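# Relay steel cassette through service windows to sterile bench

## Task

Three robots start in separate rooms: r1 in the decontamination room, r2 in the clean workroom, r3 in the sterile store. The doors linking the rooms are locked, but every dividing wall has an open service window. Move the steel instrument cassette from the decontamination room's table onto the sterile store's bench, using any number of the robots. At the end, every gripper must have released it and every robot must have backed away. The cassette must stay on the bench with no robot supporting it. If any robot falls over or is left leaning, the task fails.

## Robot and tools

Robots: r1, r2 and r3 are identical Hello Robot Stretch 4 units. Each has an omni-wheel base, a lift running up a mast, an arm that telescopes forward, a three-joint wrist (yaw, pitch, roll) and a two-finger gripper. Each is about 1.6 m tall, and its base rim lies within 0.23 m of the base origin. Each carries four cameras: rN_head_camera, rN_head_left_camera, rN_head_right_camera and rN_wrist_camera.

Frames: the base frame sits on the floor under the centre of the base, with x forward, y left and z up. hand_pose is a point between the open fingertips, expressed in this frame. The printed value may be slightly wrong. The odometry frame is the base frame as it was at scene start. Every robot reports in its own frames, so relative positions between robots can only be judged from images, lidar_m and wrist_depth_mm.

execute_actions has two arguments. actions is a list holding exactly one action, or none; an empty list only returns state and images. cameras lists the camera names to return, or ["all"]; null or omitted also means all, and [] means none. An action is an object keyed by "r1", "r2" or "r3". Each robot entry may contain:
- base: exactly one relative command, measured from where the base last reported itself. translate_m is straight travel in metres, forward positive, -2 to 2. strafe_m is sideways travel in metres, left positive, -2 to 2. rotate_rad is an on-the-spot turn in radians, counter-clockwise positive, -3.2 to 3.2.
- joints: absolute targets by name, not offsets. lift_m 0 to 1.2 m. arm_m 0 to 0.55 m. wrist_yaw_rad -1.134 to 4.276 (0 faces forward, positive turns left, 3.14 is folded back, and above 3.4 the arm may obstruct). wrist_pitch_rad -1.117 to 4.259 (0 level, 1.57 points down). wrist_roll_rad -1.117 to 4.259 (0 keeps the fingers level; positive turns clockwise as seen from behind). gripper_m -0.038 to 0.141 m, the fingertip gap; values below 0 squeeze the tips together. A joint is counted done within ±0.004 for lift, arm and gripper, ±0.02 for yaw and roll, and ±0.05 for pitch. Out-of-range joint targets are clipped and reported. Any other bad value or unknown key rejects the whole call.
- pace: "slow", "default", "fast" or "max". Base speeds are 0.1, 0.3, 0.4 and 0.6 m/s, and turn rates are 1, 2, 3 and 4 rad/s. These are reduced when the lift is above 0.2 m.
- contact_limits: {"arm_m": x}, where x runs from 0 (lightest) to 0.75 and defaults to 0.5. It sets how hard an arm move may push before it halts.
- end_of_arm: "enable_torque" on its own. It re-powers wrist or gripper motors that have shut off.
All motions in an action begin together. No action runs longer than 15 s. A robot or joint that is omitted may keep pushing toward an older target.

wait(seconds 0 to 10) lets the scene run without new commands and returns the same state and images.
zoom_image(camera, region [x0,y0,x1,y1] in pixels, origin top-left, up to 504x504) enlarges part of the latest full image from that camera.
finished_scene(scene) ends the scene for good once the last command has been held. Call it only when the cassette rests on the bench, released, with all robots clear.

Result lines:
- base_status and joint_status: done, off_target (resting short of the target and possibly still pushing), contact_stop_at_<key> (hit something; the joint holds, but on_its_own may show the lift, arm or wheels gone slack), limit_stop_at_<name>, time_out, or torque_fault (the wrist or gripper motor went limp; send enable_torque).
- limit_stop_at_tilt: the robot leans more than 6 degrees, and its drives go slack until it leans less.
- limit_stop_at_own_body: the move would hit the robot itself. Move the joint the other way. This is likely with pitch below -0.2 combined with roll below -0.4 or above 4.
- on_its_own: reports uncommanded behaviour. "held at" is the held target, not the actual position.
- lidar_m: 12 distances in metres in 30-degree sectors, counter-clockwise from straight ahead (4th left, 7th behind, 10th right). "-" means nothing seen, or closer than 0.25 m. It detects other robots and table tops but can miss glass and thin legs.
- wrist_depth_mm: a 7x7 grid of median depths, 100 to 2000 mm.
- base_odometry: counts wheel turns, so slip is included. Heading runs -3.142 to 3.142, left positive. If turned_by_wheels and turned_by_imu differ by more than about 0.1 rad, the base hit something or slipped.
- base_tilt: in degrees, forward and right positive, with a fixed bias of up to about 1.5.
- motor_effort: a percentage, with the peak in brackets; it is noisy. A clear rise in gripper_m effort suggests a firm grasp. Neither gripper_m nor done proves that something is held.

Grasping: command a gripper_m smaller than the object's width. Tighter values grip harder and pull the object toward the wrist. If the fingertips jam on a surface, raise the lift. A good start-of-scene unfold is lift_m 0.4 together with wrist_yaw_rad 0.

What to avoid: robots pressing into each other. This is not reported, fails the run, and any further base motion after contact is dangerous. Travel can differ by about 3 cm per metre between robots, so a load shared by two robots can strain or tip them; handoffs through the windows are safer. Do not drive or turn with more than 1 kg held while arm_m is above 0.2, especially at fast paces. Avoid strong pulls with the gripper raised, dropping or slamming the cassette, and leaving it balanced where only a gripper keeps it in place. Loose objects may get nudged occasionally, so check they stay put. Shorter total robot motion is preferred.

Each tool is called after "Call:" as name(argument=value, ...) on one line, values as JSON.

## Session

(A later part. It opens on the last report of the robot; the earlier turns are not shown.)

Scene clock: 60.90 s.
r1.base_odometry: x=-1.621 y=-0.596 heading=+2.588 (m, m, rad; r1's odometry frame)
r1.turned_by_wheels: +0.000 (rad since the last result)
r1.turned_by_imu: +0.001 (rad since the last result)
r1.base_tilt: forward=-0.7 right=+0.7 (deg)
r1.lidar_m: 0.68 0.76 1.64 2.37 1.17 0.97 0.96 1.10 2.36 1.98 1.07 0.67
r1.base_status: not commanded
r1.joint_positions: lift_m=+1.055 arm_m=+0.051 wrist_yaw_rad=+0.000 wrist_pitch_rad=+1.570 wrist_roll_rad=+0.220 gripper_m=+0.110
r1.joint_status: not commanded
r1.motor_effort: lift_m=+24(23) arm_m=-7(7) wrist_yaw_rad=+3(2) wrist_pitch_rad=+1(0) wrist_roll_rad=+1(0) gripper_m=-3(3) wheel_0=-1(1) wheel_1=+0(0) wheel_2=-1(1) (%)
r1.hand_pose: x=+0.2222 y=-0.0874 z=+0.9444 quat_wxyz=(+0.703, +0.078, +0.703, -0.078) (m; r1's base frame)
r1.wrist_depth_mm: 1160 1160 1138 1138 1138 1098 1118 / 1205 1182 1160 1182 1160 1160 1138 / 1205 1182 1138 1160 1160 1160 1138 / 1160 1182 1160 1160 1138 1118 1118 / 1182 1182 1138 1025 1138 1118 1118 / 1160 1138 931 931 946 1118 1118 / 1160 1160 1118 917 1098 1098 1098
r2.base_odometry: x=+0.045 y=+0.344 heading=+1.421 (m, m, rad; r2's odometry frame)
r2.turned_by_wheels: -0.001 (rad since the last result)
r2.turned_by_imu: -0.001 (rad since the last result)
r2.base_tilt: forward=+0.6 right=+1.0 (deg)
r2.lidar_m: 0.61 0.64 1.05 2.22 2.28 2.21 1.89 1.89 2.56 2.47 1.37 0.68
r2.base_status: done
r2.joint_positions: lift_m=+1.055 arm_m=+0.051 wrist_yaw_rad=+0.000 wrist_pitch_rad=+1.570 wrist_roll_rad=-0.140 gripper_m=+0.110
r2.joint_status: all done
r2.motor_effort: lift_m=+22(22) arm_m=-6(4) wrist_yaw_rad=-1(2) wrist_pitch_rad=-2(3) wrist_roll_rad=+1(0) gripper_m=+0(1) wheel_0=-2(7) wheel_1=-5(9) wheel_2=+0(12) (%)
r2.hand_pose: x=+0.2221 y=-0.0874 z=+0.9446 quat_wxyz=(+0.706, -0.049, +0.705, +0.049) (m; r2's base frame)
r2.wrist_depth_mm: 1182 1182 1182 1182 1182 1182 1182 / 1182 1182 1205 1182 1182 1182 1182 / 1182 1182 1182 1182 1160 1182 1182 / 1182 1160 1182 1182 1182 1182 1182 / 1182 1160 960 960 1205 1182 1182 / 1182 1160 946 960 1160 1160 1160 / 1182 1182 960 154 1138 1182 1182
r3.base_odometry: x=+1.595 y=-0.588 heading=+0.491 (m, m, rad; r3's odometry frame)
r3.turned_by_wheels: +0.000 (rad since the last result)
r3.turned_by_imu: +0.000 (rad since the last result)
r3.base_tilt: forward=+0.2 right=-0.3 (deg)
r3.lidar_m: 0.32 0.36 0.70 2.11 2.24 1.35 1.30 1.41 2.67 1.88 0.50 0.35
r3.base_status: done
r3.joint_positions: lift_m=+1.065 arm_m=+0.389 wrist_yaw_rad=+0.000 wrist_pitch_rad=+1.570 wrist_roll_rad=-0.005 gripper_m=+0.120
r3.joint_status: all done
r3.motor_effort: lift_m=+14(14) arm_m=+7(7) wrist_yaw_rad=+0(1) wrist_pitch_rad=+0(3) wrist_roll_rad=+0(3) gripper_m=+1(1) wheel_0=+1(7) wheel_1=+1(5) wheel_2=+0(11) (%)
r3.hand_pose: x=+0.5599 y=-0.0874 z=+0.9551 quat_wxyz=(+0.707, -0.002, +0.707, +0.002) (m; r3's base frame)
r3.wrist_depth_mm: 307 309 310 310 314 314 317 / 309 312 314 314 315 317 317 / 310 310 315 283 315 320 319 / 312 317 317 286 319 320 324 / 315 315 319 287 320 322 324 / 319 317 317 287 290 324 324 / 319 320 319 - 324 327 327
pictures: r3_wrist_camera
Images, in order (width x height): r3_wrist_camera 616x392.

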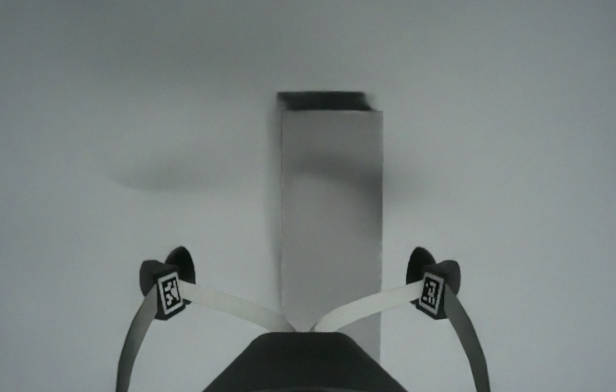

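Call:
execute_actions(actions=[{"r3":{"base":{"strafe_m":-0.022},"joints":{"lift_m":0.993,"gripper_m":0.125}}}], cameras=["r3_wrist_camera"])

Call:
execute_actions(actions=[{"r3":{"joints":{"gripper_m":0.0}}}], cameras=["r3_wrist_camera","r2_head_camera"])

Scene clock: 62.70 s.
r1.base_odometry: x=-1.621 y=-0.596 heading=+2.588 (m, m, rad; r1's odometry frame)
r1.turned_by_wheels: +0.000 (rad since the last result)
r1.turned_by_imu: +0.000 (rad since the last result)
r1.base_tilt: forward=-0.6 right=+0.8 (deg)
r1.lidar_m: 0.67 0.75 1.62 2.38 1.18 0.98 0.95 1.08 2.36 1.99 1.07 0.68
r1.base_status: not commanded
r1.joint_positions: lift_m=+1.055 arm_m=+0.051 wrist_yaw_rad=+0.000 wrist_pitch_rad=+1.570 wrist_roll_rad=+0.220 gripper_m=+0.110
r1.joint_status: not commanded
r1.motor_effort: lift_m=+24(23) arm_m=-7(7) wrist_yaw_rad=+0(0) wrist_pitch_rad=+0(1) wrist_roll_rad=+0(1) gripper_m=-1(3) wheel_0=-1(2) wheel_1=+0(0) wheel_2=-1(1) (%)
r1.hand_pose: x=+0.2222 y=-0.0874 z=+0.9444 quat_wxyz=(+0.703, +0.078, +0.703, -0.078) (m; r1's base frame)
r1.wrist_depth_mm: 1182 1160 1160 1138 1160 1138 1118 / 1205 1205 1182 1182 1160 1160 1160 / 1182 1182 1160 1160 1160 1138 1118 / 1182 1160 1182 1160 1138 1138 1118 / 1160 1160 1160 1008 1138 1118 1098 / 1160 1160 931 931 931 1138 1098 / 1138 1118 1118 931 1118 1098 1098
r2.base_odometry: x=+0.045 y=+0.344 heading=+1.421 (m, m, rad; r2's odometry frame)
r2.turned_by_wheels: +0.000 (rad since the last result)
r2.turned_by_imu: +0.001 (rad since the last result)
r2.base_tilt: forward=+0.6 right=+1.0 (deg)
r2.lidar_m: 0.62 0.62 1.04 2.20 2.27 2.18 1.91 1.91 2.56 2.48 1.39 0.69
r2.base_status: not commanded
r2.joint_positions: lift_m=+1.055 arm_m=+0.051 wrist_yaw_rad=+0.000 wrist_pitch_rad=+1.570 wrist_roll_rad=-0.140 gripper_m=+0.110
r2.joint_status: not commanded
r2.motor_effort: lift_m=+23(22) arm_m=-6(6) wrist_yaw_rad=-1(1) wrist_pitch_rad=-3(3) wrist_roll_rad=+0(0) gripper_m=+0(1) wheel_0=-2(2) wheel_1=-5(5) wheel_2=+1(1) (%)
r2.hand_pose: x=+0.2221 y=-0.0874 z=+0.9446 quat_wxyz=(+0.706, -0.049, +0.705, +0.049) (m; r2's base frame)
r2.wrist_depth_mm: 1182 1182 1182 1182 1182 1182 1182 / 1182 1182 1182 1205 1182 1182 1160 / 1182 1160 1182 1182 1182 1182 1182 / 1160 1160 1182 1182 1182 1182 1160 / 1160 1182 960 976 1160 1182 1182 / 1182 1182 946 946 1160 1182 1160 / 1182 1160 946 154 1182 1182 1182
r3.base_odometry: x=+1.605 y=-0.608 heading=+0.491 (m, m, rad; r3's odometry frame)
r3.turned_by_wheels: +0.000 (rad since the last result)
r3.turned_by_imu: +0.000 (rad since the last result)
r3.base_tilt: forward=+0.2 right=-0.4 (deg)
r3.lidar_m: 0.34 0.36 0.74 2.09 2.29 1.36 1.29 1.43 2.66 1.92 0.51 0.39
r3.base_status: done
r3.joint_positions: lift_m=+0.993 arm_m=+0.389 wrist_yaw_rad=+0.000 wrist_pitch_rad=+1.570 wrist_roll_rad=-0.005 gripper_m=+0.125
r3.joint_status: all done
r3.motor_effort: lift_m=+13(13) arm_m=+7(7) wrist_yaw_rad=+0(0) wrist_pitch_rad=+4(3) wrist_roll_rad=+0(2) gripper_m=+1(5) wheel_0=-2(8) wheel_1=+0(7) wheel_2=-1(1) (%)
r3.hand_pose: x=+0.5599 y=-0.0874 z=+0.8831 quat_wxyz=(+0.707, -0.002, +0.707, +0.002) (m; r3's base frame)
r3.wrist_depth_mm: 238 239 239 241 241 242 244 / 238 239 240 241 244 244 245 / 239 241 242 211 245 245 246 / 241 242 243 213 246 248 248 / 242 244 244 213 246 249 250 / 244 244 215 215 216 250 252 / 245 247 248 - 250 252 252
pictures: r3_wrist_camera
Images, in order (width x height): r3_wrist_camera 616x392.

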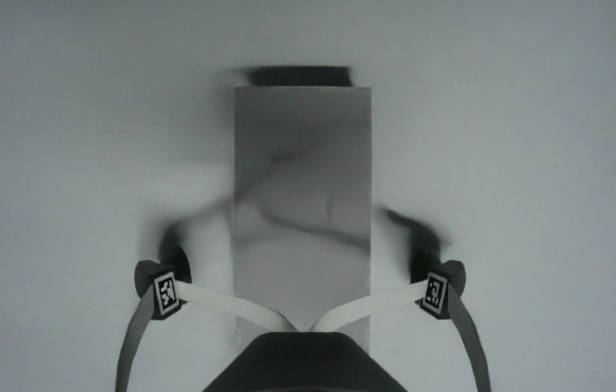

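Scene clock: 64.83 s.
r1.base_odometry: x=-1.621 y=-0.596 heading=+2.588 (m, m, rad; r1's odometry frame)
r1.turned_by_wheels: +0.000 (rad since the last result)
r1.turned_by_imu: +0.000 (rad since the last result)
r1.base_tilt: forward=-0.5 right=+0.8 (deg)
r1.lidar_m: 0.68 0.74 1.60 2.37 1.16 0.97 0.95 1.10 2.37 1.95 1.07 0.66
r1.base_status: not commanded
r1.joint_positions: lift_m=+1.055 arm_m=+0.051 wrist_yaw_rad=+0.000 wrist_pitch_rad=+1.570 wrist_roll_rad=+0.220 gripper_m=+0.110
r1.joint_status: not commanded
r1.motor_effort: lift_m=+24(23) arm_m=-7(7) wrist_yaw_rad=+1(1) wrist_pitch_rad=+0(0) wrist_roll_rad=+0(0) gripper_m=-3(5) wheel_0=-1(1) wheel_1=+0(0) wheel_2=-1(1) (%)
r1.hand_pose: x=+0.2222 y=-0.0874 z=+0.9444 quat_wxyz=(+0.703, +0.078, +0.703, -0.078) (m; r1's base frame)
r1.wrist_depth_mm: 1160 1138 1138 1138 1138 1138 1118 / 1205 1205 1182 1182 1160 1138 1138 / 1182 1160 1182 1160 1160 1138 1138 / 1160 1160 1182 1160 1160 1138 1118 / 1160 1160 1138 1008 1118 1138 1118 / 1182 1182 946 931 931 1118 1098 / 1160 1138 1138 917 1118 1118 1078
r2.base_odometry: x=+0.045 y=+0.344 heading=+1.421 (m, m, rad; r2's odometry frame)
r2.turned_by_wheels: +0.000 (rad since the last result)
r2.turned_by_imu: +0.001 (rad since the last result)
r2.base_tilt: forward=+0.6 right=+1.0 (deg)
r2.lidar_m: 0.61 0.62 1.06 2.23 2.28 2.18 1.90 1.92 2.57 2.48 1.34 0.68
r2.base_status: not commanded
r2.joint_positions: lift_m=+1.055 arm_m=+0.051 wrist_yaw_rad=+0.000 wrist_pitch_rad=+1.570 wrist_roll_rad=-0.140 gripper_m=+0.110
r2.joint_status: not commanded
r2.motor_effort: lift_m=+22(22) arm_m=-6(6) wrist_yaw_rad=+0(0) wrist_pitch_rad=-3(2) wrist_roll_rad=+0(1) gripper_m=-1(1) wheel_0=-3(2) wheel_1=-5(5) wheel_2=+0(0) (%)
r2.hand_pose: x=+0.2221 y=-0.0874 z=+0.9446 quat_wxyz=(+0.706, -0.049, +0.705, +0.049) (m; r2's base frame)
r2.wrist_depth_mm: 1182 1182 1182 1182 1182 1182 1182 / 1182 1182 1160 1182 1182 1182 1160 / 1182 1182 1182 1182 1182 1182 1182 / 1182 1182 1182 1182 1182 1182 1182 / 1182 1182 960 960 1182 1182 1160 / 1182 1182 960 960 1160 1160 1182 / 1160 1182 960 154 1182 1182 1160
r3.base_odometry: x=+1.605 y=-0.608 heading=+0.491 (m, m, rad; r3's odometry frame)
r3.turned_by_wheels: +0.000 (rad since the last result)
r3.turned_by_imu: +0.000 (rad since the last result)
r3.base_tilt: forward=+0.2 right=-0.3 (deg)
r3.lidar_m: 0.33 0.36 0.71 2.10 2.28 1.35 1.29 1.41 2.61 1.89 0.50 0.37
r3.base_status: not commanded
r3.joint_positions: lift_m=+0.993 arm_m=+0.389 wrist_yaw_rad=+0.000 wrist_pitch_rad=+1.570 wrist_roll_rad=-0.005 gripper_m=+0.001
r3.joint_status: all done
r3.motor_effort: lift_m=+14(14) arm_m=+7(7) wrist_yaw_rad=+0(0) wrist_pitch_rad=+2(0) wrist_roll_rad=+0(3) gripper_m=-28(26) wheel_0=-2(2) wheel_1=+0(0) wheel_2=+0(0) (%)
r3.hand_pose: x=+0.5599 y=-0.0874 z=+0.8830 quat_wxyz=(+0.707, -0.002, +0.707, +0.002) (m; r3's base frame)
r3.wrist_depth_mm: 236 236 238 239 241 242 243 / 237 239 240 191 243 244 245 / 240 240 241 193 243 245 246 / 238 241 242 193 245 246 248 / 241 244 196 195 247 249 249 / 244 173 193 195 195 173 251 / 244 246 247 - 251 251 252
pictures: r2_head_camera, r3_wrist_camera
Images, in order (width x height): r2_head_camera 420x560, r3_wrist_camera 616x392.

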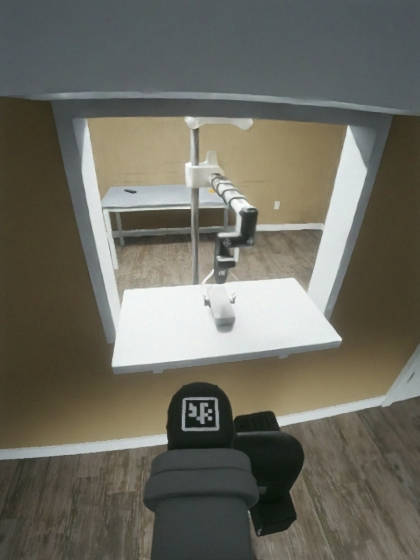

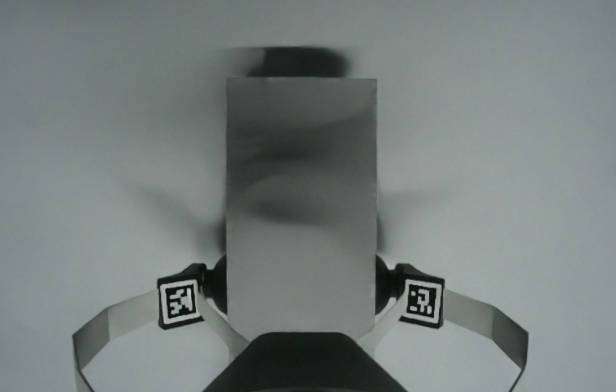

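Call:
execute_actions(actions=[{"r3":{"base":{"translate_m":-0.93},"joints":{"lift_m":1.01,"arm_m":0.18}}}], cameras=[])

Call:
execute_actions(actions=[{"r3":{"base":{"rotate_rad":-2.85},"joints":{"lift_m":0.97}}}], cameras=["r3_head_right_camera"])

Scene clock: 69.83 s.
r1.base_odometry: x=-1.621 y=-0.596 heading=+2.588 (m, m, rad; r1's odometry frame)
r1.turned_by_wheels: +0.000 (rad since the last result)
r1.turned_by_imu: +0.001 (rad since the last result)
r1.base_tilt: forward=-0.6 right=+0.7 (deg)
r1.lidar_m: 0.68 0.77 1.63 2.39 1.17 0.98 0.95 1.08 2.33 1.97 1.07 0.66
r1.base_status: not commanded
r1.joint_positions: lift_m=+1.055 arm_m=+0.051 wrist_yaw_rad=+0.000 wrist_pitch_rad=+1.570 wrist_roll_rad=+0.220 gripper_m=+0.110
r1.joint_status: not commanded
r1.motor_effort: lift_m=+23(23) arm_m=-7(7) wrist_yaw_rad=+1(1) wrist_pitch_rad=+0(0) wrist_roll_rad=+0(1) gripper_m=-3(1) wheel_0=-1(1) wheel_1=+0(0) wheel_2=-1(1) (%)
r1.hand_pose: x=+0.2222 y=-0.0874 z=+0.9444 quat_wxyz=(+0.703, +0.078, +0.703, -0.078) (m; r1's base frame)
r1.wrist_depth_mm: 1138 1160 1182 1138 1118 1118 1138 / 1182 1160 1182 1182 1182 1138 1138 / 1205 1160 1182 1160 1160 1138 1138 / 1182 1182 1160 1138 1138 1138 1118 / 1182 1160 1160 1025 1138 1138 1118 / 1182 1138 931 917 946 1098 1098 / 1160 1138 1118 917 1098 1098 1098
r2.base_odometry: x=+0.045 y=+0.344 heading=+1.421 (m, m, rad; r2's odometry frame)
r2.turned_by_wheels: +0.000 (rad since the last result)
r2.turned_by_imu: +0.002 (rad since the last result)
r2.base_tilt: forward=+0.6 right=+1.0 (deg)
r2.lidar_m: 0.59 0.63 1.03 2.22 2.28 2.22 1.92 1.91 2.56 2.48 1.33 0.69
r2.base_status: not commanded
r2.joint_positions: lift_m=+1.055 arm_m=+0.051 wrist_yaw_rad=+0.000 wrist_pitch_rad=+1.570 wrist_roll_rad=-0.140 gripper_m=+0.110
r2.joint_status: not commanded
r2.motor_effort: lift_m=+23(22) arm_m=-6(6) wrist_yaw_rad=+0(1) wrist_pitch_rad=-2(1) wrist_roll_rad=+0(0) gripper_m=+0(0) wheel_0=-3(2) wheel_1=-5(5) wheel_2=+1(0) (%)
r2.hand_pose: x=+0.2221 y=-0.0874 z=+0.9446 quat_wxyz=(+0.706, -0.049, +0.705, +0.049) (m; r2's base frame)
r2.wrist_depth_mm: 1182 1182 1182 1182 1182 1182 1182 / 1182 1182 1182 1182 1182 1182 1182 / 1182 1182 1182 1182 1182 1182 1160 / 1160 1182 1182 1182 1160 1182 1182 / 1182 1160 960 960 1160 1182 1160 / 1182 1160 946 960 1182 1182 1182 / 1160 1160 960 154 1182 1182 1160
r3.base_odometry: x=+0.785 y=-1.046 heading=+0.491 (m, m, rad; r3's odometry frame)
r3.turned_by_wheels: +0.000 (rad since the last result)
r3.turned_by_imu: +0.002 (rad since the last result)
r3.base_tilt: forward=+0.2 right=-0.4 (deg)
r3.lidar_m: 0.26 1.49 2.05 2.19 0.56 0.40 0.37 0.45 0.57 2.52 2.00 0.26
r3.base_status: done
r3.joint_positions: lift_m=+1.010 arm_m=+0.181 wrist_yaw_rad=+0.000 wrist_pitch_rad=+1.570 wrist_roll_rad=-0.005 gripper_m=+0.001
r3.joint_status: all done
r3.motor_effort: lift_m=+24(23) arm_m=-7(8) wrist_yaw_rad=+1(0) wrist_pitch_rad=+0(3) wrist_roll_rad=-1(1) gripper_m=-26(26) wheel_0=-1(6) wheel_1=+1(5) wheel_2=+0(9) (%)
r3.hand_pose: x=+0.3523 y=-0.0874 z=+0.8993 quat_wxyz=(+0.707, -0.002, +0.707, +0.002) (m; r3's base frame)
r3.wrist_depth_mm: 1078 1098 1078 1118 1138 1138 1138 / 1138 1118 1118 192 1138 1138 1138 / 1098 1138 1098 193 1160 1160 1160 / 1098 1138 1138 193 1138 1138 1160 / 1138 1138 196 194 1160 1182 1160 / 1118 172 194 195 196 174 1182 / 1138 1160 946 - 1160 1182 1182
pictures: none
No camera images: the call's "cameras" was empty. Leave "cameras" out to get every camera's image.

Scene clock: 72.93 s.
r1.base_odometry: x=-1.621 y=-0.596 heading=+2.588 (m, m, rad; r1's odometry frame)
r1.turned_by_wheels: +0.000 (rad since the last result)
r1.turned_by_imu: +0.001 (rad since the last result)
r1.base_tilt: forward=-0.6 right=+0.9 (deg)
r1.lidar_m: 0.65 0.77 1.62 2.38 1.18 0.96 0.96 1.08 2.37 1.95 1.07 0.64
r1.base_status: not commanded
r1.joint_positions: lift_m=+1.055 arm_m=+0.051 wrist_yaw_rad=+0.000 wrist_pitch_rad=+1.570 wrist_roll_rad=+0.220 gripper_m=+0.110
r1.joint_status: not commanded
r1.motor_effort: lift_m=+23(24) arm_m=-7(7) wrist_yaw_rad=+1(1) wrist_pitch_rad=+0(1) wrist_roll_rad=+0(1) gripper_m=-1(2) wheel_0=-1(1) wheel_1=+0(0) wheel_2=-1(1) (%)
r1.hand_pose: x=+0.2222 y=-0.0874 z=+0.9444 quat_wxyz=(+0.703, +0.078, +0.703, -0.078) (m; r1's base frame)
r1.wrist_depth_mm: 1160 1160 1138 1138 1138 1138 1118 / 1205 1182 1205 1182 1160 1160 1138 / 1182 1182 1160 1182 1160 1160 1138 / 1205 1182 1160 1160 1138 1118 1138 / 1182 1182 1138 1008 1118 1138 1138 / 1182 1160 931 931 946 1118 1098 / 1160 1138 1118 917 1098 1118 1118
r2.base_odometry: x=+0.045 y=+0.344 heading=+1.421 (m, m, rad; r2's odometry frame)
r2.turned_by_wheels: +0.000 (rad since the last result)
r2.turned_by_imu: +0.001 (rad since the last result)
r2.base_tilt: forward=+0.7 right=+1.0 (deg)
r2.lidar_m: 0.60 0.63 1.06 2.24 2.28 2.20 1.91 1.93 2.57 2.46 1.35 0.70
r2.base_status: not commanded
r2.joint_positions: lift_m=+1.055 arm_m=+0.051 wrist_yaw_rad=+0.000 wrist_pitch_rad=+1.570 wrist_roll_rad=-0.140 gripper_m=+0.110
r2.joint_status: not commanded
r2.motor_effort: lift_m=+22(22) arm_m=-7(6) wrist_yaw_rad=+0(0) wrist_pitch_rad=-5(3) wrist_roll_rad=+0(0) gripper_m=+0(1) wheel_0=-3(2) wheel_1=-5(5) wheel_2=+0(1) (%)
r2.hand_pose: x=+0.2221 y=-0.0874 z=+0.9446 quat_wxyz=(+0.706, -0.049, +0.705, +0.049) (m; r2's base frame)
r2.wrist_depth_mm: 1205 1182 1182 1182 1182 1182 1182 / 1182 1182 1182 1182 1182 1182 1182 / 1182 1182 1160 1160 1182 1182 1182 / 1182 1160 1182 1182 1182 1160 1160 / 1182 1182 976 960 1182 1160 1182 / 1160 1160 960 960 1160 1182 1160 / 1160 1160 960 154 1160 1160 1160
r3.base_odometry: x=+0.785 y=-1.046 heading=-2.359 (m, m, rad; r3's odometry frame)
r3.turned_by_wheels: -2.850 (rad since the last result)
r3.turned_by_imu: -2.816 (rad since the last result)
r3.base_tilt: forward=+0.1 right=-0.4 (deg)
r3.lidar_m: 0.25 0.45 0.89 2.52 1.63 1.28 1.28 1.72 2.25 2.24 0.45 0.25
r3.base_status: done
r3.joint_positions: lift_m=+0.970 arm_m=+0.181 wrist_yaw_rad=+0.000 wrist_pitch_rad=+1.570 wrist_roll_rad=-0.005 gripper_m=+0.001
r3.joint_status: all done
r3.motor_effort: lift_m=+15(22) arm_m=-7(7) wrist_yaw_rad=+0(0) wrist_pitch_rad=+4(2) wrist_roll_rad=-2(3) gripper_m=-26(26) wheel_0=+1(6) wheel_1=+2(6) wheel_2=+1(6) (%)
r3.hand_pose: x=+0.3524 y=-0.0874 z=+0.8600 quat_wxyz=(+0.707, -0.002, +0.707, +0.002) (m; r3's base frame)
r3.wrist_depth_mm: 314 315 317 319 320 322 324 / 315 317 320 192 320 325 325 / 1078 319 320 193 324 325 327 / 1078 1078 1078 193 327 329 329 / 1078 1138 196 193 327 332 330 / 1118 173 193 195 196 173 1118 / 1098 1118 878 - 1138 1138 1138
pictures: r3_head_right_camera
Images, in order (width x height): r3_head_right_camera 420x672.

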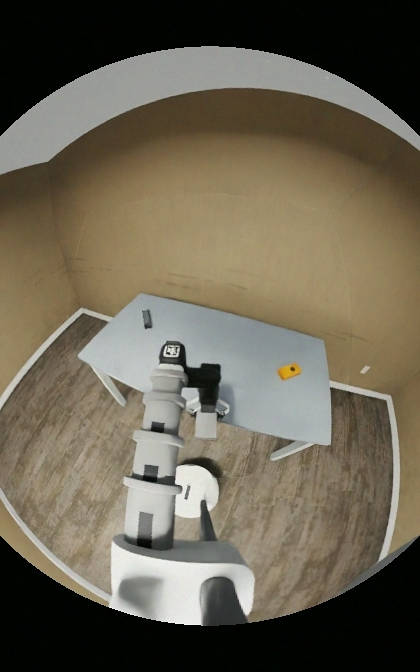

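Call:
execute_actions(actions=[{"r3":{"joints":{"lift_m":0.894,"arm_m":0.46}}}], cameras=[])

Call:
execute_actions(actions=[{"r3":{"joints":{"gripper_m":0.11}}}], cameras=[])

Call:
execute_actions(actions=[{"r3":{"joints":{"lift_m":0.95},"pace":"fast"}}], cameras=[])

Call:
execute_actions(actions=[{"r3":{"base":{"translate_m":-0.4},"joints":{"arm_m":0.02},"pace":"fast"}}], cameras=["r3_head_camera"])

Scene clock: 75.77 s.
r1.base_odometry: x=-1.621 y=-0.596 heading=+2.588 (m, m, rad; r1's odometry frame)
r1.turned_by_wheels: +0.000 (rad since the last result)
r1.turned_by_imu: +0.001 (rad since the last result)
r1.base_tilt: forward=-0.7 right=+0.9 (deg)
r1.lidar_m: 0.67 0.77 1.61 2.39 1.17 0.96 0.96 1.10 2.36 1.97 1.06 0.68
r1.base_status: not commanded
r1.joint_positions: lift_m=+1.055 arm_m=+0.051 wrist_yaw_rad=+0.000 wrist_pitch_rad=+1.570 wrist_roll_rad=+0.220 gripper_m=+0.110
r1.joint_status: not commanded
r1.motor_effort: lift_m=+24(23) arm_m=-7(7) wrist_yaw_rad=+1(0) wrist_pitch_rad=+0(1) wrist_roll_rad=+1(1) gripper_m=-3(0) wheel_0=-1(1) wheel_1=+0(0) wheel_2=-1(1) (%)
r1.hand_pose: x=+0.2222 y=-0.0874 z=+0.9444 quat_wxyz=(+0.703, +0.078, +0.703, -0.078) (m; r1's base frame)
r1.wrist_depth_mm: 1182 1160 1138 1138 1138 1138 1138 / 1205 1205 1182 1160 1160 1160 1138 / 1205 1182 1160 1160 1160 1138 1160 / 1182 1182 1160 1160 1138 1138 1138 / 1160 1160 1160 991 1160 1118 1118 / 1182 1138 931 917 931 1118 1098 / 1160 1138 1138 931 1118 1118 1098
r2.base_odometry: x=+0.045 y=+0.344 heading=+1.421 (m, m, rad; r2's odometry frame)
r2.turned_by_wheels: +0.000 (rad since the last result)
r2.turned_by_imu: +0.001 (rad since the last result)
r2.base_tilt: forward=+0.6 right=+1.0 (deg)
r2.lidar_m: 0.60 0.62 1.05 2.22 2.28 2.21 1.91 1.91 2.57 2.49 1.33 0.68
r2.base_status: not commanded
r2.joint_positions: lift_m=+1.055 arm_m=+0.051 wrist_yaw_rad=+0.000 wrist_pitch_rad=+1.570 wrist_roll_rad=-0.140 gripper_m=+0.110
r2.joint_status: not commanded
r2.motor_effort: lift_m=+22(22) arm_m=-6(6) wrist_yaw_rad=-1(0) wrist_pitch_rad=-3(4) wrist_roll_rad=+1(1) gripper_m=-1(2) wheel_0=-2(3) wheel_1=-5(5) wheel_2=+0(0) (%)
r2.hand_pose: x=+0.2221 y=-0.0874 z=+0.9446 quat_wxyz=(+0.706, -0.049, +0.705, +0.049) (m; r2's base frame)
r2.wrist_depth_mm: 1182 1160 1182 1182 1182 1182 1182 / 1182 1182 1182 1182 1182 1182 1182 / 1182 1182 1182 1182 1182 1182 1182 / 1182 1182 1182 1182 1182 1182 1160 / 1182 1182 960 976 1160 1182 1182 / 1160 1160 946 960 1182 1182 1182 / 1160 1160 960 154 1160 1182 1160
r3.base_odometry: x=+0.785 y=-1.046 heading=-2.359 (m, m, rad; r3's odometry frame)
r3.turned_by_wheels: +0.000 (rad since the last result)
r3.turned_by_imu: +0.000 (rad since the last result)
r3.base_tilt: forward=+0.1 right=-0.3 (deg)
r3.lidar_m: 0.39 0.50 0.85 2.50 1.59 1.25 1.27 1.71 2.23 2.22 0.42 0.37
r3.base_status: not commanded
r3.joint_positions: lift_m=+0.894 arm_m=+0.459 wrist_yaw_rad=+0.000 wrist_pitch_rad=+1.570 wrist_roll_rad=-0.005 gripper_m=+0.001
r3.joint_status: all done
r3.motor_effort: lift_m=+14(16) arm_m=+7(7) wrist_yaw_rad=+0(1) wrist_pitch_rad=+6(1) wrist_roll_rad=-3(0) gripper_m=-27(28) wheel_0=+1(1) wheel_1=+2(2) wheel_2=+1(2) (%)
r3.hand_pose: x=+0.6299 y=-0.0874 z=+0.7840 quat_wxyz=(+0.707, -0.002, +0.707, +0.002) (m; r3's base frame)
r3.wrist_depth_mm: 239 239 242 243 244 245 246 / 240 242 241 191 245 245 248 / 242 243 243 192 247 247 248 / 243 245 245 193 248 249 251 / 246 246 196 193 249 251 252 / 246 172 195 195 195 174 254 / 248 249 250 - 252 253 255
pictures: none
No camera images: the call's "cameras" was empty. Leave "cameras" out to get every camera's image.

Scene clock: 77.70 s.
r1.base_odometry: x=-1.621 y=-0.596 heading=+2.588 (m, m, rad; r1's odometry frame)
r1.turned_by_wheels: +0.000 (rad since the last result)
r1.turned_by_imu: +0.000 (rad since the last result)
r1.base_tilt: forward=-0.5 right=+0.7 (deg)
r1.lidar_m: 0.67 0.77 1.60 2.40 1.18 0.97 0.95 1.08 2.33 1.99 1.09 0.65
r1.base_status: not commanded
r1.joint_positions: lift_m=+1.055 arm_m=+0.051 wrist_yaw_rad=+0.000 wrist_pitch_rad=+1.570 wrist_roll_rad=+0.220 gripper_m=+0.110
r1.joint_status: not commanded
r1.motor_effort: lift_m=+23(23) arm_m=-7(7) wrist_yaw_rad=-2(1) wrist_pitch_rad=+1(0) wrist_roll_rad=-1(0) gripper_m=+0(1) wheel_0=-1(1) wheel_1=+0(0) wheel_2=-1(1) (%)
r1.hand_pose: x=+0.2222 y=-0.0874 z=+0.9444 quat_wxyz=(+0.703, +0.078, +0.703, -0.078) (m; r1's base frame)
r1.wrist_depth_mm: 1160 1160 1160 1138 1138 1138 1138 / 1205 1182 1160 1160 1138 1160 1138 / 1205 1205 1205 1182 1160 1138 1138 / 1182 1182 1182 1160 1118 1160 1118 / 1160 1160 1138 1042 1118 1118 1118 / 1182 1160 946 931 946 1118 1098 / 1160 1160 1118 917 1098 1118 1098
r2.base_odometry: x=+0.045 y=+0.344 heading=+1.421 (m, m, rad; r2's odometry frame)
r2.turned_by_wheels: +0.000 (rad since the last result)
r2.turned_by_imu: +0.001 (rad since the last result)
r2.base_tilt: forward=+0.6 right=+1.0 (deg)
r2.lidar_m: 0.61 0.63 1.07 2.20 2.27 2.19 1.91 1.90 2.54 2.48 1.35 0.69
r2.base_status: not commanded
r2.joint_positions: lift_m=+1.055 arm_m=+0.051 wrist_yaw_rad=+0.000 wrist_pitch_rad=+1.570 wrist_roll_rad=-0.140 gripper_m=+0.110
r2.joint_status: not commanded
r2.motor_effort: lift_m=+22(22) arm_m=-6(6) wrist_yaw_rad=+0(1) wrist_pitch_rad=-2(4) wrist_roll_rad=+1(0) gripper_m=-1(0) wheel_0=-3(3) wheel_1=-5(5) wheel_2=+0(1) (%)
r2.hand_pose: x=+0.2221 y=-0.0874 z=+0.9446 quat_wxyz=(+0.706, -0.049, +0.705, +0.049) (m; r2's base frame)
r2.wrist_depth_mm: 1182 1205 1182 1182 1182 1182 1182 / 1182 1182 1182 1182 1182 1182 1182 / 1182 1182 1182 1182 1182 1182 1160 / 1160 1160 1182 1182 1160 1182 1182 / 1182 1160 960 976 1182 1160 1182 / 1182 1182 960 960 1160 1182 1160 / 1160 1160 946 154 1160 1182 1182
r3.base_odometry: x=+0.785 y=-1.046 heading=-2.359 (m, m, rad; r3's odometry frame)
r3.turned_by_wheels: +0.000 (rad since the last result)
r3.turned_by_imu: +0.000 (rad since the last result)
r3.base_tilt: forward=+0.2 right=-0.4 (deg)
r3.lidar_m: 0.38 0.46 0.87 2.49 1.64 1.27 1.27 1.72 2.23 2.24 0.43 0.39
r3.base_status: not commanded
r3.joint_positions: lift_m=+0.894 arm_m=+0.459 wrist_yaw_rad=+0.000 wrist_pitch_rad=+1.570 wrist_roll_rad=-0.005 gripper_m=+0.110
r3.joint_status: all done
r3.motor_effort: lift_m=+14(14) arm_m=+7(7) wrist_yaw_rad=+0(0) wrist_pitch_rad=+1(3) wrist_roll_rad=-2(3) gripper_m=+0(29) wheel_0=+1(1) wheel_1=+2(2) wheel_2=+1(1) (%)
r3.hand_pose: x=+0.6299 y=-0.0874 z=+0.7840 quat_wxyz=(+0.707, -0.002, +0.707, +0.002) (m; r3's base frame)
r3.wrist_depth_mm: 239 241 242 243 244 246 247 / 241 243 243 243 247 247 248 / 242 243 244 213 247 248 249 / 245 245 247 216 249 251 251 / 246 247 246 217 250 251 253 / 248 247 218 218 218 254 254 / 248 249 250 - 254 255 256
pictures: none
No camera images: the call's "cameras" was empty. Leave "cameras" out to get every camera's image.

Scene clock: 78.67 s.
r1.base_odometry: x=-1.621 y=-0.596 heading=+2.588 (m, m, rad; r1's odometry frame)
r1.turned_by_wheels: +0.000 (rad since the last result)
r1.turned_by_imu: +0.000 (rad since the last result)
r1.base_tilt: forward=-0.6 right=+0.9 (deg)
r1.lidar_m: 0.67 0.78 1.61 2.37 1.17 0.97 0.96 1.07 2.36 1.96 1.05 0.68
r1.base_status: not commanded
r1.joint_positions: lift_m=+1.055 arm_m=+0.051 wrist_yaw_rad=+0.000 wrist_pitch_rad=+1.570 wrist_roll_rad=+0.220 gripper_m=+0.110
r1.joint_status: not commanded
r1.motor_effort: lift_m=+23(23) arm_m=-7(7) wrist_yaw_rad=+1(1) wrist_pitch_rad=+0(0) wrist_roll_rad=+1(0) gripper_m=+1(0) wheel_0=-1(1) wheel_1=+0(0) wheel_2=-1(0) (%)
r1.hand_pose: x=+0.2222 y=-0.0874 z=+0.9444 quat_wxyz=(+0.703, +0.078, +0.703, -0.078) (m; r1's base frame)
r1.wrist_depth_mm: 1182 1160 1138 1160 1118 1138 1118 / 1205 1182 1160 1182 1160 1160 1138 / 1205 1182 1182 1138 1160 1118 1138 / 1182 1160 1182 1160 1138 1138 1118 / 1160 1182 1160 1008 1138 1118 1118 / 1138 1138 931 917 946 1118 1118 / 1138 1160 1118 917 1118 1098 1098
r2.base_odometry: x=+0.045 y=+0.344 heading=+1.421 (m, m, rad; r2's odometry frame)
r2.turned_by_wheels: +0.000 (rad since the last result)
r2.turned_by_imu: +0.000 (rad since the last result)
r2.base_tilt: forward=+0.6 right=+1.0 (deg)
r2.lidar_m: 0.60 0.63 1.06 2.19 2.29 2.19 1.95 1.90 2.57 2.48 1.36 0.68
r2.base_status: not commanded
r2.joint_positions: lift_m=+1.055 arm_m=+0.051 wrist_yaw_rad=+0.000 wrist_pitch_rad=+1.570 wrist_roll_rad=-0.140 gripper_m=+0.110
r2.joint_status: not commanded
r2.motor_effort: lift_m=+22(22) arm_m=-6(7) wrist_yaw_rad=+0(0) wrist_pitch_rad=-3(3) wrist_roll_rad=+0(0) gripper_m=+1(0) wheel_0=-3(2) wheel_1=-5(5) wheel_2=+0(1) (%)
r2.hand_pose: x=+0.2221 y=-0.0874 z=+0.9446 quat_wxyz=(+0.706, -0.049, +0.705, +0.049) (m; r2's base frame)
r2.wrist_depth_mm: 1182 1160 1182 1182 1182 1182 1182 / 1182 1160 1160 1182 1182 1182 1182 / 1182 1182 1182 1182 1182 1182 1182 / 1182 1182 1182 1160 1182 1182 1182 / 1160 1182 960 960 1182 1182 1160 / 1160 1160 946 946 1160 1160 1182 / 1160 1160 946 154 1160 1138 1182
r3.base_odometry: x=+0.785 y=-1.046 heading=-2.359 (m, m, rad; r3's odometry frame)
r3.turned_by_wheels: +0.000 (rad since the last result)
r3.turned_by_imu: +0.000 (rad since the last result)
r3.base_tilt: forward=+0.2 right=-0.4 (deg)
r3.lidar_m: 0.36 0.47 0.88 2.49 1.61 1.26 1.26 1.72 2.22 2.24 0.42 0.38
r3.base_status: not commanded
r3.joint_positions: lift_m=+0.950 arm_m=+0.459 wrist_yaw_rad=+0.000 wrist_pitch_rad=+1.570 wrist_roll_rad=-0.005 gripper_m=+0.110
r3.joint_status: all done
r3.motor_effort: lift_m=+22(22) arm_m=+7(7) wrist_yaw_rad=+0(0) wrist_pitch_rad=+2(1) wrist_roll_rad=-2(1) gripper_m=+0(1) wheel_0=+1(1) wheel_1=+2(2) wheel_2=+1(1) (%)
r3.hand_pose: x=+0.6299 y=-0.0874 z=+0.8394 quat_wxyz=(+0.707, -0.002, +0.707, +0.002) (m; r3's base frame)
r3.wrist_depth_mm: 294 294 296 298 298 301 303 / 294 297 300 300 304 301 303 / 297 297 300 268 304 306 306 / 298 301 301 272 304 306 309 / 298 301 301 273 307 309 309 / 303 303 304 273 307 310 312 / 306 304 306 - 310 312 314
pictures: none
No camera images: the call's "cameras" was empty. Leave "cameras" out to get every camera's image.

Scene clock: 81.20 s.
r1.base_odometry: x=-1.621 y=-0.596 heading=+2.588 (m, m, rad; r1's odometry frame)
r1.turned_by_wheels: +0.000 (rad since the last result)
r1.turned_by_imu: +0.001 (rad since the last result)
r1.base_tilt: forward=-0.8 right=+0.9 (deg)
r1.lidar_m: 0.66 0.76 1.60 2.40 1.19 0.96 0.95 1.08 2.36 1.96 1.07 0.68
r1.base_status: not commanded
r1.joint_positions: lift_m=+1.055 arm_m=+0.051 wrist_yaw_rad=+0.000 wrist_pitch_rad=+1.570 wrist_roll_rad=+0.220 gripper_m=+0.110
r1.joint_status: not commanded
r1.motor_effort: lift_m=+24(23) arm_m=-7(7) wrist_yaw_rad=+0(2) wrist_pitch_rad=+0(1) wrist_roll_rad=-1(1) gripper_m=-1(1) wheel_0=-1(1) wheel_1=+0(0) wheel_2=-1(0) (%)
r1.hand_pose: x=+0.2222 y=-0.0874 z=+0.9444 quat_wxyz=(+0.703, +0.078, +0.703, -0.078) (m; r1's base frame)
r1.wrist_depth_mm: 1160 1138 1138 1138 1138 1118 1118 / 1205 1205 1182 1160 1160 1138 1138 / 1205 1182 1160 1182 1160 1160 1118 / 1160 1160 1160 1160 1138 1118 1118 / 1182 1182 1160 1025 1118 1138 1118 / 1182 1160 931 917 946 1098 1098 / 1138 1138 1118 917 1118 1078 1060
r2.base_odometry: x=+0.045 y=+0.344 heading=+1.421 (m, m, rad; r2's odometry frame)
r2.turned_by_wheels: +0.000 (rad since the last result)
r2.turned_by_imu: +0.001 (rad since the last result)
r2.base_tilt: forward=+0.6 right=+1.0 (deg)
r2.lidar_m: 0.61 0.62 1.07 2.21 2.30 2.20 1.90 1.90 2.59 2.49 1.36 0.68
r2.base_status: not commanded
r2.joint_positions: lift_m=+1.055 arm_m=+0.051 wrist_yaw_rad=+0.000 wrist_pitch_rad=+1.570 wrist_roll_rad=-0.140 gripper_m=+0.110
r2.joint_status: not commanded
r2.motor_effort: lift_m=+22(22) arm_m=-6(6) wrist_yaw_rad=+0(1) wrist_pitch_rad=-2(2) wrist_roll_rad=+0(0) gripper_m=-1(1) wheel_0=-2(2) wheel_1=-5(5) wheel_2=+0(0) (%)
r2.hand_pose: x=+0.2221 y=-0.0874 z=+0.9446 quat_wxyz=(+0.706, -0.049, +0.705, +0.049) (m; r2's base frame)
r2.wrist_depth_mm: 1182 1182 1182 1182 1205 1182 1182 / 1182 1160 1182 1182 1182 1182 1182 / 1182 1182 1182 1182 1182 1182 1160 / 1182 1160 1182 1182 1182 1182 1182 / 1182 1160 946 960 1182 1182 1160 / 1160 1160 960 946 1160 1182 1182 / 1160 1160 960 154 1160 1182 1160
r3.base_odometry: x=+1.069 y=-0.764 heading=-2.359 (m, m, rad; r3's odometry frame)
r3.turned_by_wheels: +0.000 (rad since the last result)
r3.turned_by_imu: +0.001 (rad since the last result)
r3.base_tilt: forward=+0.2 right=-0.3 (deg)
r3.lidar_m: 0.75 0.92 2.60 1.94 1.02 0.85 0.91 1.26 2.10 2.10 0.87 0.75
r3.base_status: done
r3.joint_positions: lift_m=+0.950 arm_m=+0.021 wrist_yaw_rad=+0.000 wrist_pitch_rad=+1.570 wrist_roll_rad=-0.005 gripper_m=+0.110
r3.joint_status: all done
r3.motor_effort: lift_m=+22(22) arm_m=-7(9) wrist_yaw_rad=+1(1) wrist_pitch_rad=+1(0) wrist_roll_rad=-1(4) gripper_m=-1(0) wheel_0=-1(6) wheel_1=+0(5) wheel_2=-3(9) (%)
r3.hand_pose: x=+0.1922 y=-0.0874 z=+0.8394 quat_wxyz=(+0.707, -0.002, +0.707, +0.002) (m; r3's base frame)
r3.wrist_depth_mm: 1042 1042 1060 1060 1060 1060 1078 / 1042 1060 1060 1078 1098 1078 1098 / 1060 1078 1078 1078 1078 1078 1078 / 1060 1060 1060 1078 1098 1118 1098 / 1078 1098 854 866 1098 1078 1098 / 1078 1078 866 866 1060 1098 1098 / 1078 1078 1078 - 1118 1118 1118
pictures: r3_head_camera
Images, in order (width x height): r3_head_camera 420x560.

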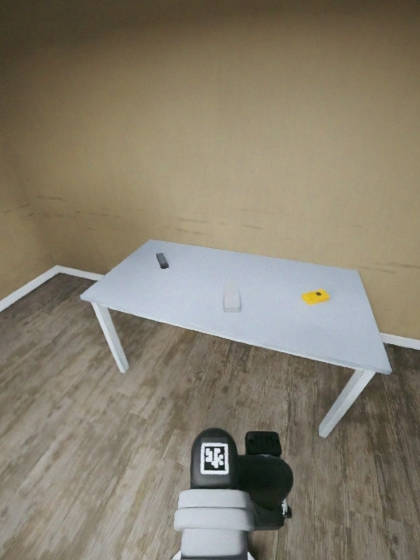

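Call:
finished_scene(scene=2)

The scene is finished: the task was done.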